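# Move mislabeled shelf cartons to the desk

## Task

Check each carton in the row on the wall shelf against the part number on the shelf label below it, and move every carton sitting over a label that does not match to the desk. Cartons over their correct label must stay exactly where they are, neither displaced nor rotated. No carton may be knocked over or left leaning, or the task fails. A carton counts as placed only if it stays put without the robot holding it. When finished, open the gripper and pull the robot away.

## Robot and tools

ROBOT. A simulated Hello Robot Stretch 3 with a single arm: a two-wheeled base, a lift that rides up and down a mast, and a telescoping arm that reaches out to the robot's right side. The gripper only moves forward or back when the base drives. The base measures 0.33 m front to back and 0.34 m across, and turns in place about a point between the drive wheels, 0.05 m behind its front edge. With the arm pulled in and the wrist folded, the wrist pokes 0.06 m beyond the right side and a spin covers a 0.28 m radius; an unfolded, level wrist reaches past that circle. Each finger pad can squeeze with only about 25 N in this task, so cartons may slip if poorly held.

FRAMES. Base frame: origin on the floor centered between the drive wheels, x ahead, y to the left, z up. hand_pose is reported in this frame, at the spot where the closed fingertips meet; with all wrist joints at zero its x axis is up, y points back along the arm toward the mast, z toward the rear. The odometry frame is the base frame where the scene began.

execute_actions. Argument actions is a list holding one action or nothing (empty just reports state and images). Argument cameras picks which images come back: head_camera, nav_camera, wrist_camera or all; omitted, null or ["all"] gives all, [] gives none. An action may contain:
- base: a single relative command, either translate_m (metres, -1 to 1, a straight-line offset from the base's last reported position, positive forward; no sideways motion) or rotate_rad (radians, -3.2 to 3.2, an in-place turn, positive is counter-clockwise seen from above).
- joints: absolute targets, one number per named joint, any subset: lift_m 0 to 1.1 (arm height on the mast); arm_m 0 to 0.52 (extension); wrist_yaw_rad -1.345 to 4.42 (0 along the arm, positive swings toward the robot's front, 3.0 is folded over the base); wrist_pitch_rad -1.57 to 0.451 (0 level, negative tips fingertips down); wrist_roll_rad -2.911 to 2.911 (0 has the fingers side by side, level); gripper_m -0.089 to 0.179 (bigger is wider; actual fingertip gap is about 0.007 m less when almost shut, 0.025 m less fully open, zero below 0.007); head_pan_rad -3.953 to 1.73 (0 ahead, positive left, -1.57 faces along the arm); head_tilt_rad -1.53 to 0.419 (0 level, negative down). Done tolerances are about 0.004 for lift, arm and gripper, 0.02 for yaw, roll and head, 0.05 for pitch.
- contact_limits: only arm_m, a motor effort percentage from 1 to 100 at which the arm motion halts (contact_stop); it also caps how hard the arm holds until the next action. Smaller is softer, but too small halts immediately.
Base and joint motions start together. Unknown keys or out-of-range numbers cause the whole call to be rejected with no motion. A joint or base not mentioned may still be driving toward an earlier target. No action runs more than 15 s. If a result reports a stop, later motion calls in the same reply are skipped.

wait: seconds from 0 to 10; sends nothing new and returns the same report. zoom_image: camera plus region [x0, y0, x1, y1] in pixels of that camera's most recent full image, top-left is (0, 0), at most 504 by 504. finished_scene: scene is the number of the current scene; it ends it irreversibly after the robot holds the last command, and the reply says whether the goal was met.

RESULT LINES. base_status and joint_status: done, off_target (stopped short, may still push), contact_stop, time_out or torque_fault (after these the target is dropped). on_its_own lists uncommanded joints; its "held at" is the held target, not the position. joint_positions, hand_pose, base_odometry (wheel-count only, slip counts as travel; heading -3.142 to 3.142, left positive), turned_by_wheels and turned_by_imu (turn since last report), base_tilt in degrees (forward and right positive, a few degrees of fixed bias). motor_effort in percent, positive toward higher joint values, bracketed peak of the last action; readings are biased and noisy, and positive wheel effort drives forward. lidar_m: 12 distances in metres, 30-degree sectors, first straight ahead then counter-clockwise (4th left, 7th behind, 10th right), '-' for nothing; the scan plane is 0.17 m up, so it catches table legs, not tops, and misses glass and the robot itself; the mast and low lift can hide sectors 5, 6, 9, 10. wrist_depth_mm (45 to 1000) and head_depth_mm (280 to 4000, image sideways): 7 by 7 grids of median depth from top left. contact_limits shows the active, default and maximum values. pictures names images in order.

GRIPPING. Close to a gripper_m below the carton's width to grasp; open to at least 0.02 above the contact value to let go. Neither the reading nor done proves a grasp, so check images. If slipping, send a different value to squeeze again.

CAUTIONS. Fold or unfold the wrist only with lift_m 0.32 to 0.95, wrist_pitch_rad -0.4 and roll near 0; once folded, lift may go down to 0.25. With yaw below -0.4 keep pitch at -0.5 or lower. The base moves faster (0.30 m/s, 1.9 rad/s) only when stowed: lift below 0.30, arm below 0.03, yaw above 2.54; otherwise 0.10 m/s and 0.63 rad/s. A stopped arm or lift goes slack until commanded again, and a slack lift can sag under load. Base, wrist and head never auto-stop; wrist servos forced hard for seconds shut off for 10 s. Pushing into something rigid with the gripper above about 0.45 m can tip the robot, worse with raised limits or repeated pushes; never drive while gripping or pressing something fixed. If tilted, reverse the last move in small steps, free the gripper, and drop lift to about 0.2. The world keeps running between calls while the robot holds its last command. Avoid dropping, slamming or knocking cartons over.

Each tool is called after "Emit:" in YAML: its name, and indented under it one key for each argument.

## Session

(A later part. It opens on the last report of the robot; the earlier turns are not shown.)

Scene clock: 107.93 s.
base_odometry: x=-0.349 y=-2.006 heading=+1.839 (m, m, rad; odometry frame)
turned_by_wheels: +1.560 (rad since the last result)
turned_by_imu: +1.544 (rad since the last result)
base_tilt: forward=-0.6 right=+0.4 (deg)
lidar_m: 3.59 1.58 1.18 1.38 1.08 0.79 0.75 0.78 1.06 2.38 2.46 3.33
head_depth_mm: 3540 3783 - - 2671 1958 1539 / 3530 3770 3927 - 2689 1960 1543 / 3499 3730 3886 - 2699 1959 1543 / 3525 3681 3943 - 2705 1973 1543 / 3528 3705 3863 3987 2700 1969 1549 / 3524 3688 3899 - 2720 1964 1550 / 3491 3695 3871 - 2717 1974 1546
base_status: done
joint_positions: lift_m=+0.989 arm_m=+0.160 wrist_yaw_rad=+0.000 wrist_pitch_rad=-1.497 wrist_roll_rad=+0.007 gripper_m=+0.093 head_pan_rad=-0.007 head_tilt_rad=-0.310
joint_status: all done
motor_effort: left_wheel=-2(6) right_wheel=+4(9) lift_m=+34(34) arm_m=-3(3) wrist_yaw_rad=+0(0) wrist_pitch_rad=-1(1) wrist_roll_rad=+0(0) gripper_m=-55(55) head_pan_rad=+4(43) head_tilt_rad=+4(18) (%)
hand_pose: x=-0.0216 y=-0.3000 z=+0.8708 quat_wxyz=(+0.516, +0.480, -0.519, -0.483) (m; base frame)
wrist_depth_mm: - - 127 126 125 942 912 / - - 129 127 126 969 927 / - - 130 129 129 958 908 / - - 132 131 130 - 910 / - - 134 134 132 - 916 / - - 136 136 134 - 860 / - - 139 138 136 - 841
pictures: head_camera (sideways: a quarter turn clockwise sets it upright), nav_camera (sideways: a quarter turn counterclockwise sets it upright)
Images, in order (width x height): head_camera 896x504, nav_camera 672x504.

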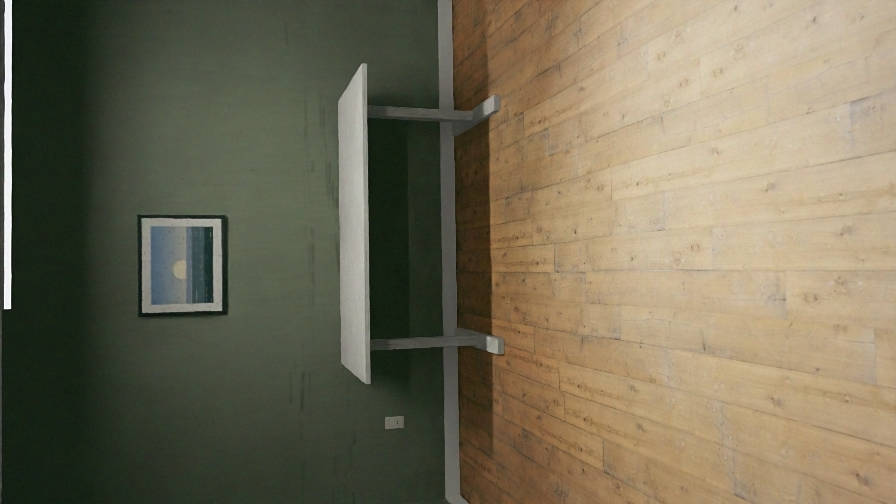

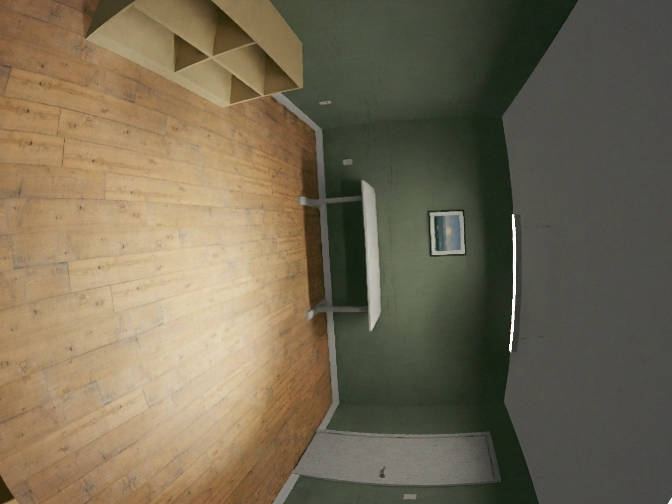

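The path to the desk is clear. I'll drive forward and check the shelf behind me on the way.

Emit:
execute_actions:
  actions:
    - {"base": {"translate_m": 1.0}, "joints": {"lift_m": 0.85, "head_pan_rad": -2.95, "head_tilt_rad": -0.35}}
  cameras: ["head_camera"]

Emit:
execute_actions:
  actions:
    - {"base": {"translate_m": 1.0}, "joints": {"head_pan_rad": 0.0, "head_tilt_rad": -0.45}}
  cameras: ["head_camera"]

Scene clock: 122.30 s.
base_odometry: x=-0.614 y=-1.042 heading=+1.839 (m, m, rad; odometry frame)
turned_by_wheels: +0.000 (rad since the last result)
turned_by_imu: +0.000 (rad since the last result)
base_tilt: forward=-0.6 right=+0.4 (deg)
lidar_m: 2.58 2.00 1.28 1.02 1.10 1.83 1.76 1.82 2.46 2.37 2.45 2.68
head_depth_mm: 1472 1547 1632 1538 1874 1872 1537 / 1483 1575 1664 1730 1912 1881 1487 / 1510 1596 1706 1606 1937 1866 1495 / 1544 1616 1730 1616 2000 1877 1489 / 1562 1648 1769 1639 2037 1869 1494 / 1591 1687 1795 1668 2081 1880 1491 / 1617 1726 1820 1967 2123 1896 1491
base_status: done
joint_positions: lift_m=+0.850 arm_m=+0.160 wrist_yaw_rad=+0.000 wrist_pitch_rad=-1.497 wrist_roll_rad=+0.007 gripper_m=+0.093 head_pan_rad=-2.943 head_tilt_rad=-0.346
joint_status: all done
motor_effort: left_wheel=-3(4) right_wheel=+4(9) lift_m=+13(34) arm_m=-2(3) wrist_yaw_rad=+0(1) wrist_pitch_rad=-1(0) wrist_roll_rad=+0(0) gripper_m=-55(55) head_pan_rad=-4(43) head_tilt_rad=-1(4) (%)
hand_pose: x=-0.0216 y=-0.3000 z=+0.7319 quat_wxyz=(+0.516, +0.480, -0.519, -0.483) (m; base frame)
wrist_depth_mm: 848 869 126 126 125 837 828 / 880 880 129 127 126 848 833 / 924 876 131 130 128 837 839 / 908 911 133 131 130 850 864 / 938 932 135 133 133 881 910 / 911 - 137 136 134 - 889 / 959 980 139 138 137 887 902
pictures: head_camera (sideways: a quarter turn clockwise sets it upright)
Images, in order (width x height): head_camera 896x504.

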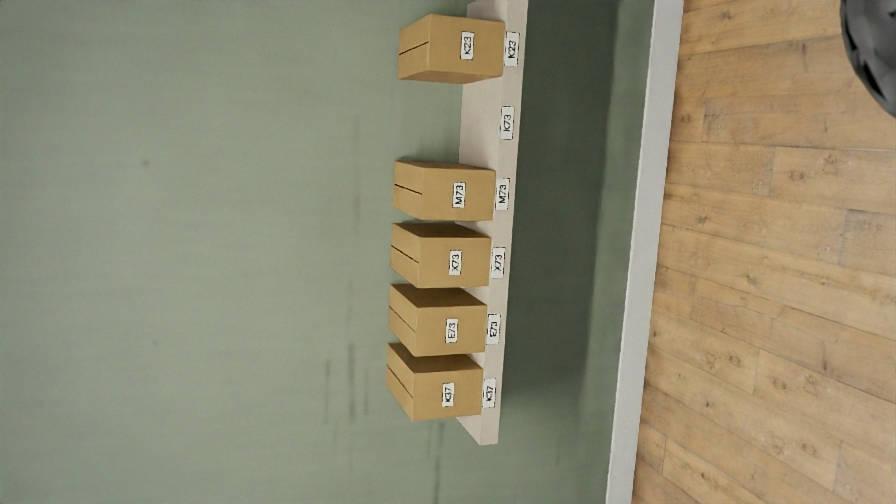

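Scene clock: 133.60 s.
base_odometry: x=-0.879 y=-0.077 heading=+1.839 (m, m, rad; odometry frame)
turned_by_wheels: +0.000 (rad since the last result)
turned_by_imu: +0.000 (rad since the last result)
base_tilt: forward=-0.5 right=+0.4 (deg)
lidar_m: 1.60 1.61 1.45 1.00 1.25 1.69 2.75 2.84 2.46 2.36 2.43 1.75
head_depth_mm: 1716 1848 1953 1527 2162 1678 1367 / 1709 1850 1943 1528 2162 1688 1382 / 1688 1835 1932 1527 2150 1690 1379 / 1686 1830 1937 1528 2160 1690 1379 / 1691 1819 1923 1530 2164 1687 1375 / 1697 1826 1913 1536 2015 1683 1381 / 1681 1820 1951 1546 2169 1689 1388
base_status: done
joint_positions: lift_m=+0.850 arm_m=+0.160 wrist_yaw_rad=+0.000 wrist_pitch_rad=-1.497 wrist_roll_rad=+0.007 gripper_m=+0.093 head_pan_rad=-0.007 head_tilt_rad=-0.445
joint_status: all done
motor_effort: left_wheel=-2(4) right_wheel=+4(10) lift_m=+13(13) arm_m=-3(3) wrist_yaw_rad=+1(1) wrist_pitch_rad=-1(1) wrist_roll_rad=+0(0) gripper_m=-54(55) head_pan_rad=+3(43) head_tilt_rad=-1(8) (%)
hand_pose: x=-0.0216 y=-0.3000 z=+0.7319 quat_wxyz=(+0.516, +0.480, -0.519, -0.483) (m; base frame)
wrist_depth_mm: 875 876 126 125 124 827 824 / 894 870 129 127 126 825 844 / 902 891 131 130 128 837 856 / 892 906 132 132 130 844 861 / 910 907 135 134 132 876 885 / 968 - 137 136 134 - 899 / 963 931 139 138 137 899 890
pictures: head_camera (sideways: a quarter turn clockwise sets it upright)
Images, in order (width x height): head_camera 896x504.

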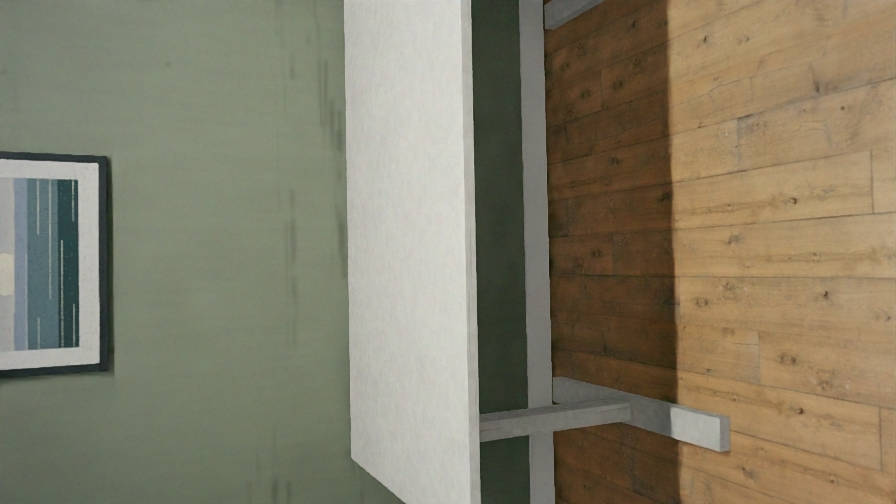

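Emit:
execute_actions:
  actions:
    - {"base": {"translate_m": 0.72}, "joints": {"lift_m": 1.035, "arm_m": 0.515, "head_pan_rad": -1.0, "head_tilt_rad": -0.7}}
  cameras: ["nav_camera"]

Scene clock: 144.60 s.
base_odometry: x=-1.070 y=+0.617 heading=+1.839 (m, m, rad; odometry frame)
turned_by_wheels: +0.000 (rad since the last result)
turned_by_imu: -0.002 (rad since the last result)
base_tilt: forward=-0.5 right=+0.4 (deg)
lidar_m: 1.28 0.91 1.46 1.41 1.32 1.79 3.47 3.38 2.45 2.33 1.17 1.15
head_depth_mm: 2039 2250 2411 2002 1650 1385 1192 / 2163 2379 2540 2017 1644 1384 1195 / 2274 2524 2616 2026 1632 1391 1197 / 2119 2338 1163 1955 1649 1388 1199 / 1828 2029 1167 994 1602 1387 1203 / 1620 1760 1167 897 1594 1392 1202 / 1446 1547 1166 897 791 1389 1198
base_status: done
joint_positions: lift_m=+1.034 arm_m=+0.515 wrist_yaw_rad=+0.000 wrist_pitch_rad=-1.497 wrist_roll_rad=+0.007 gripper_m=+0.093 head_pan_rad=-0.993 head_tilt_rad=-0.692
joint_status: all done
motor_effort: left_wheel=-3(4) right_wheel=+3(10) lift_m=+34(31) arm_m=+4(3) wrist_yaw_rad=+0(1) wrist_pitch_rad=-1(1) wrist_roll_rad=+0(0) gripper_m=-55(55) head_pan_rad=-4(42) head_tilt_rad=-3(14) (%)
hand_pose: x=-0.0216 y=-0.6544 z=+0.9158 quat_wxyz=(+0.516, +0.480, -0.519, -0.483) (m; base frame)
wrist_depth_mm: - - 127 125 125 - - / - - 129 128 126 - - / - - 130 129 129 - - / - - 132 131 130 - - / - - 134 133 132 - - / - - 137 135 134 - - / - - 138 138 137 - -
pictures: nav_camera (sideways: a quarter turn counterclockwise sets it upright)
Images, in order (width x height): nav_camera 672x504.

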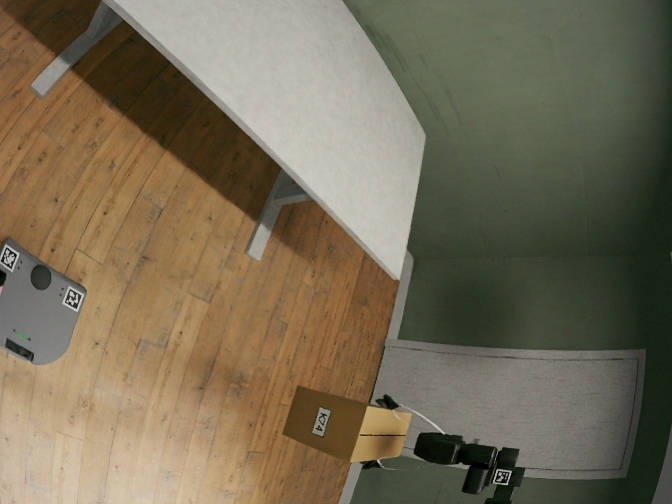

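Emit:
execute_actions:
  actions:
    - {"base": {"rotate_rad": 1.56}, "joints": {"head_pan_rad": -1.57}}
  cameras: ["head_camera", "wrist_camera"]

Scene clock: 150.83 s.
base_odometry: x=-1.070 y=+0.617 heading=-2.885 (m, m, rad; odometry frame)
turned_by_wheels: +1.560 (rad since the last result)
turned_by_imu: +1.544 (rad since the last result)
base_tilt: forward=-0.5 right=+0.4 (deg)
lidar_m: 1.41 1.32 1.78 3.46 3.40 2.45 2.34 1.18 1.15 1.28 0.91 1.47
head_depth_mm: - 1227 1155 891 743 1382 1191 / 1121 1225 1157 892 746 1385 1201 / - 1222 729 649 727 1384 1197 / 1091 1198 696 633 727 1383 1198 / 1085 1222 1161 893 750 1389 1192 / 1086 1211 1168 897 750 1389 1202 / 1084 1208 1169 898 748 1355 1179
base_status: done
joint_positions: lift_m=+1.034 arm_m=+0.515 wrist_yaw_rad=+0.000 wrist_pitch_rad=-1.497 wrist_roll_rad=+0.007 gripper_m=+0.093 head_pan_rad=-1.563 head_tilt_rad=-0.692
joint_status: all done
motor_effort: left_wheel=-2(9) right_wheel=+4(13) lift_m=+34(34) arm_m=+3(3) wrist_yaw_rad=+0(0) wrist_pitch_rad=-1(1) wrist_roll_rad=+0(0) gripper_m=-55(55) head_pan_rad=-4(35) head_tilt_rad=-3(2) (%)
hand_pose: x=-0.0216 y=-0.6544 z=+0.9158 quat_wxyz=(+0.516, +0.480, -0.519, -0.483) (m; base frame)
wrist_depth_mm: 350 345 126 126 124 332 333 / 358 357 128 128 127 339 337 / 361 357 130 129 128 340 339 / 368 361 133 131 130 346 348 / 375 372 135 133 132 351 359 / 379 - 136 136 134 - 356 / - - 139 137 137 370 368
pictures: head_camera (sideways: a quarter turn clockwise sets it upright), wrist_camera
Images, in order (width x height): head_camera 896x504, wrist_camera 644x364.

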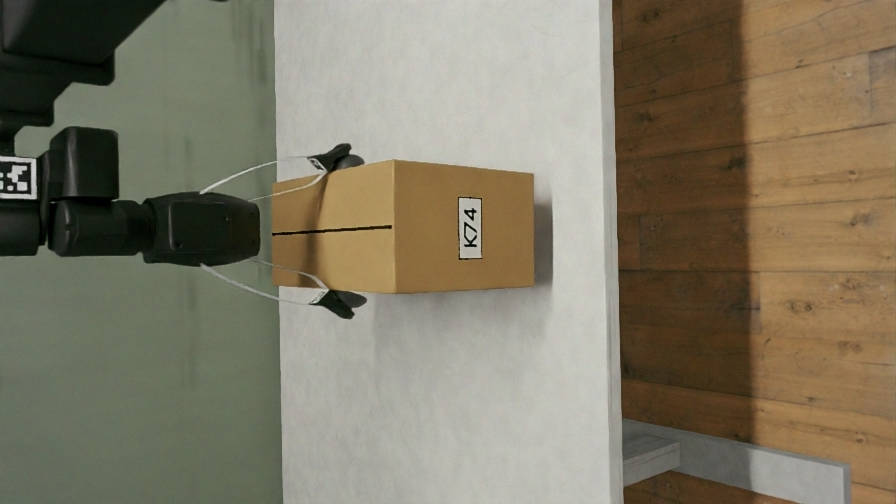

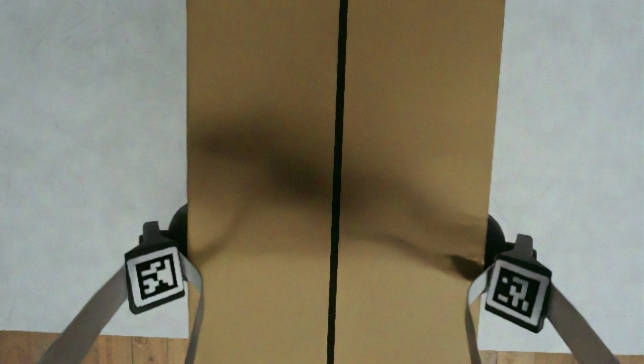

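Emit:
execute_actions:
  actions:
    - {"joints": {"lift_m": 0.989}}
  cameras: ["head_camera"]

Emit:
zoom_image:
  camera: "head_camera"
  region: [480, 150, 640, 310]

Scene clock: 154.57 s.
base_odometry: x=-1.070 y=+0.617 heading=-2.885 (m, m, rad; odometry frame)
turned_by_wheels: +0.000 (rad since the last result)
turned_by_imu: +0.000 (rad since the last result)
base_tilt: forward=-0.6 right=+0.4 (deg)
lidar_m: 1.41 1.32 1.78 3.47 3.38 2.45 2.34 1.18 1.16 1.28 0.91 1.47
head_depth_mm: 1079 - 1153 891 745 1385 1197 / 1055 1252 1158 893 745 1381 1194 / - 1249 1161 668 725 1387 1194 / 1069 1217 756 650 714 1388 1198 / 1087 1216 1162 895 746 1390 1198 / 1085 1215 1169 896 750 1387 1204 / 1085 1211 1169 896 750 1350 1174
base_status: not commanded
joint_positions: lift_m=+0.989 arm_m=+0.515 wrist_yaw_rad=+0.000 wrist_pitch_rad=-1.497 wrist_roll_rad=+0.007 gripper_m=+0.093 head_pan_rad=-1.563 head_tilt_rad=-0.692
joint_status: all done
motor_effort: left_wheel=-2(2) right_wheel=+4(4) lift_m=+13(29) arm_m=+3(4) wrist_yaw_rad=+0(0) wrist_pitch_rad=-1(1) wrist_roll_rad=+0(0) gripper_m=-55(55) head_pan_rad=-5(3) head_tilt_rad=-3(2) (%)
hand_pose: x=-0.0216 y=-0.6544 z=+0.8709 quat_wxyz=(+0.516, +0.480, -0.519, -0.483) (m; base frame)
wrist_depth_mm: 308 305 127 125 125 292 291 / 315 310 129 128 126 296 293 / 320 315 131 129 128 300 299 / 322 320 132 131 130 309 302 / 325 323 133 134 133 306 312 / 332 - 137 136 134 - 313 / 337 337 139 138 136 323 318
pictures: head_camera (sideways: a quarter turn clockwise sets it upright)
Images, in order (width x height): head_camera 896x504.

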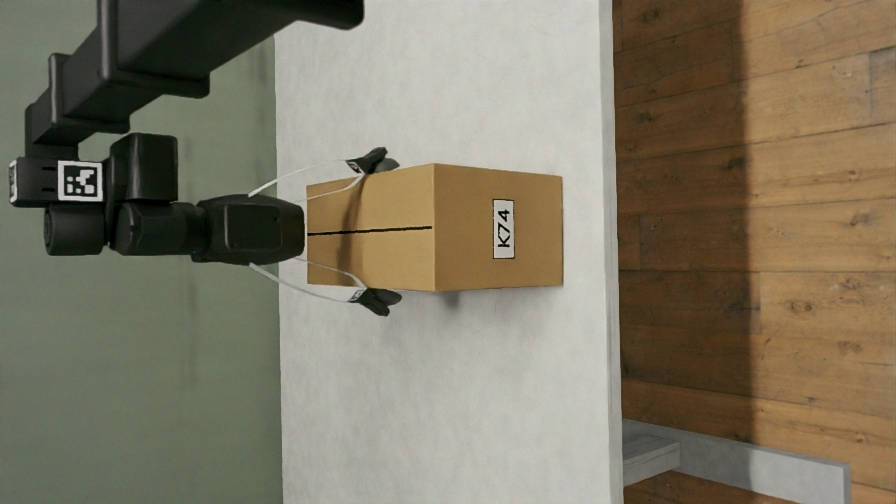

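Region (480, 150, 640, 310) of head_camera's 896x504 image, scaled by 3.150, with more detail than that image has.

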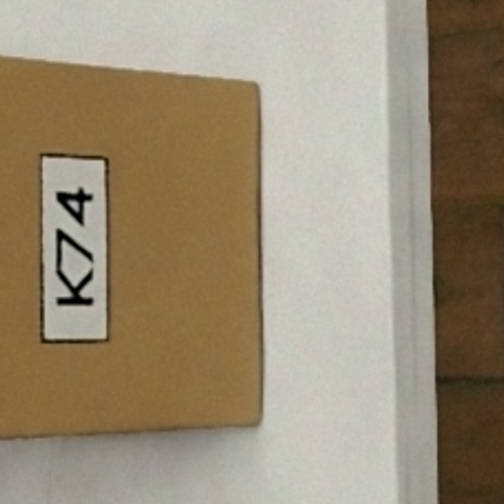

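Emit:
execute_actions:
  actions:
    - {"joints": {"gripper_m": 0.172}}
  cameras: ["wrist_camera"]

Scene clock: 157.13 s.
base_odometry: x=-1.070 y=+0.617 heading=-2.885 (m, m, rad; odometry frame)
turned_by_wheels: +0.000 (rad since the last result)
turned_by_imu: +0.000 (rad since the last result)
base_tilt: forward=-0.5 right=+0.4 (deg)
lidar_m: 1.41 1.32 1.78 3.48 3.40 2.45 2.34 1.18 1.15 1.28 0.91 1.47
head_depth_mm: 1082 - 1152 890 746 1376 1190 / 1054 1247 1154 890 744 1377 1196 / - 1248 1134 670 728 1388 1196 / 1072 1220 760 654 715 1387 1196 / 1086 1218 1168 896 747 1385 1199 / 1085 1219 1167 896 748 1389 1202 / 1084 1209 1168 899 749 1354 1180
base_status: not commanded
joint_positions: lift_m=+0.989 arm_m=+0.515 wrist_yaw_rad=+0.000 wrist_pitch_rad=-1.498 wrist_roll_rad=+0.007 gripper_m=+0.150 head_pan_rad=-1.563 head_tilt_rad=-0.692
joint_status: gripper_m off_target (ended at +0.150, target +0.172)
motor_effort: left_wheel=-2(1) right_wheel=+3(3) lift_m=+13(13) arm_m=+3(4) wrist_yaw_rad=+0(1) wrist_pitch_rad=-1(1) wrist_roll_rad=+0(0) gripper_m=+100(100) head_pan_rad=-3(3) head_tilt_rad=-2(2) (%)
hand_pose: x=-0.0216 y=-0.6544 z=+0.8709 quat_wxyz=(+0.516, +0.480, -0.519, -0.483) (m; base frame)
wrist_depth_mm: 304 304 128 127 126 293 290 / 313 306 130 129 127 298 296 / 317 312 132 131 130 301 298 / 320 317 134 133 132 305 305 / 328 322 136 136 134 222 311 / 335 - 139 138 136 136 315 / 339 337 141 140 138 320 321
pictures: wrist_camera
Images, in order (width x height): wrist_camera 644x364.

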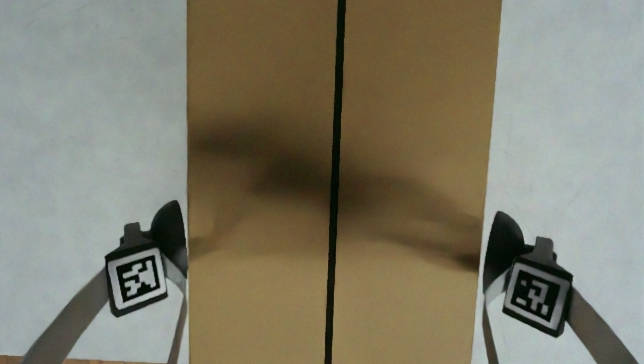

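The carton is resting on the desk. Withdrawing the arm.

Emit:
execute_actions:
  actions:
    - {"joints": {"arm_m": 0.06, "lift_m": 1.03}}
  cameras: ["head_camera", "nav_camera"]

Scene clock: 162.83 s.
base_odometry: x=-1.070 y=+0.617 heading=-2.885 (m, m, rad; odometry frame)
turned_by_wheels: +0.000 (rad since the last result)
turned_by_imu: +0.000 (rad since the last result)
base_tilt: forward=-0.5 right=+0.4 (deg)
lidar_m: 1.41 1.32 1.78 3.47 3.37 2.45 2.34 1.18 1.15 1.28 0.91 1.46
head_depth_mm: 1067 - - - 1524 1380 1171 / 1094 - - - - - 1194 / 1091 1166 - - - - 1179 / 1088 1200 794 655 721 1332 1197 / 1085 1213 1162 895 748 1384 1186 / 1086 1215 1166 897 749 1398 1173 / 1082 1209 1163 900 750 1350 1180
base_status: not commanded
joint_positions: lift_m=+1.029 arm_m=+0.060 wrist_yaw_rad=+0.000 wrist_pitch_rad=-1.498 wrist_roll_rad=+0.007 gripper_m=+0.172 head_pan_rad=-1.563 head_tilt_rad=-0.692
joint_status: all done
on_its_own: gripper_m moved +0.022 to your old target +0.172
motor_effort: left_wheel=-2(1) right_wheel=+3(3) lift_m=+33(30) arm_m=-3(2) wrist_yaw_rad=+0(1) wrist_pitch_rad=-1(1) wrist_roll_rad=+0(0) gripper_m=+1(1) head_pan_rad=-2(3) head_tilt_rad=-3(2) (%)
hand_pose: x=-0.0216 y=-0.2000 z=+0.9109 quat_wxyz=(+0.516, +0.480, -0.519, -0.483) (m; base frame)
wrist_depth_mm: - - - - - - 972 / - - - - - - - / - - - - - - - / - - - - - - - / - - - - - - - / - - - - - - - / - - - - - - -
pictures: head_camera (sideways: a quarter turn clockwise sets it upright), nav_camera (sideways: a quarter turn counterclockwise sets it upright)
Images, in order (width x height): head_camera 896x504, nav_camera 672x504.

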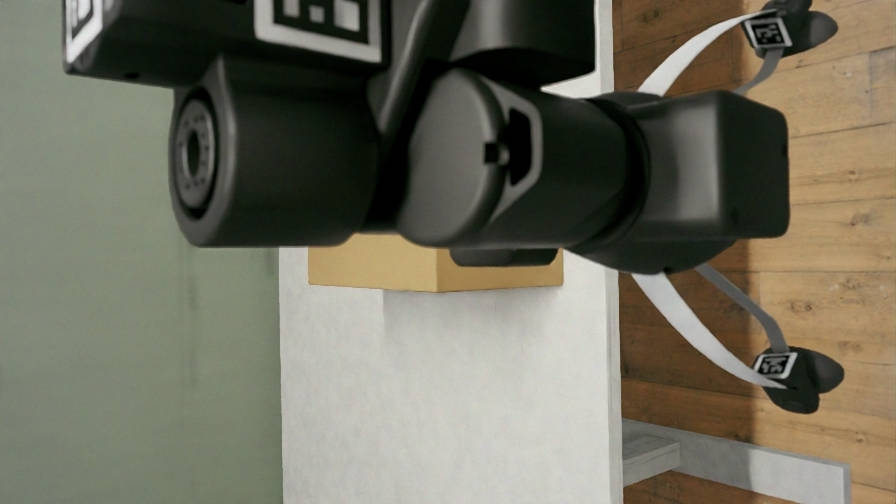

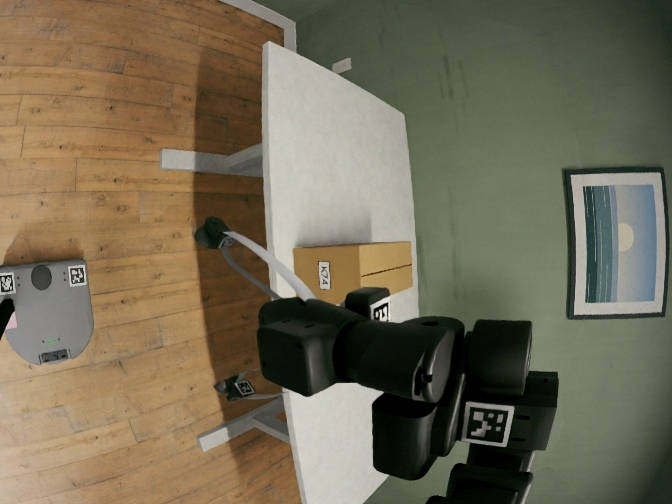

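Emit:
finished_scene:
  scene: 2

The scene is finished: the task was done.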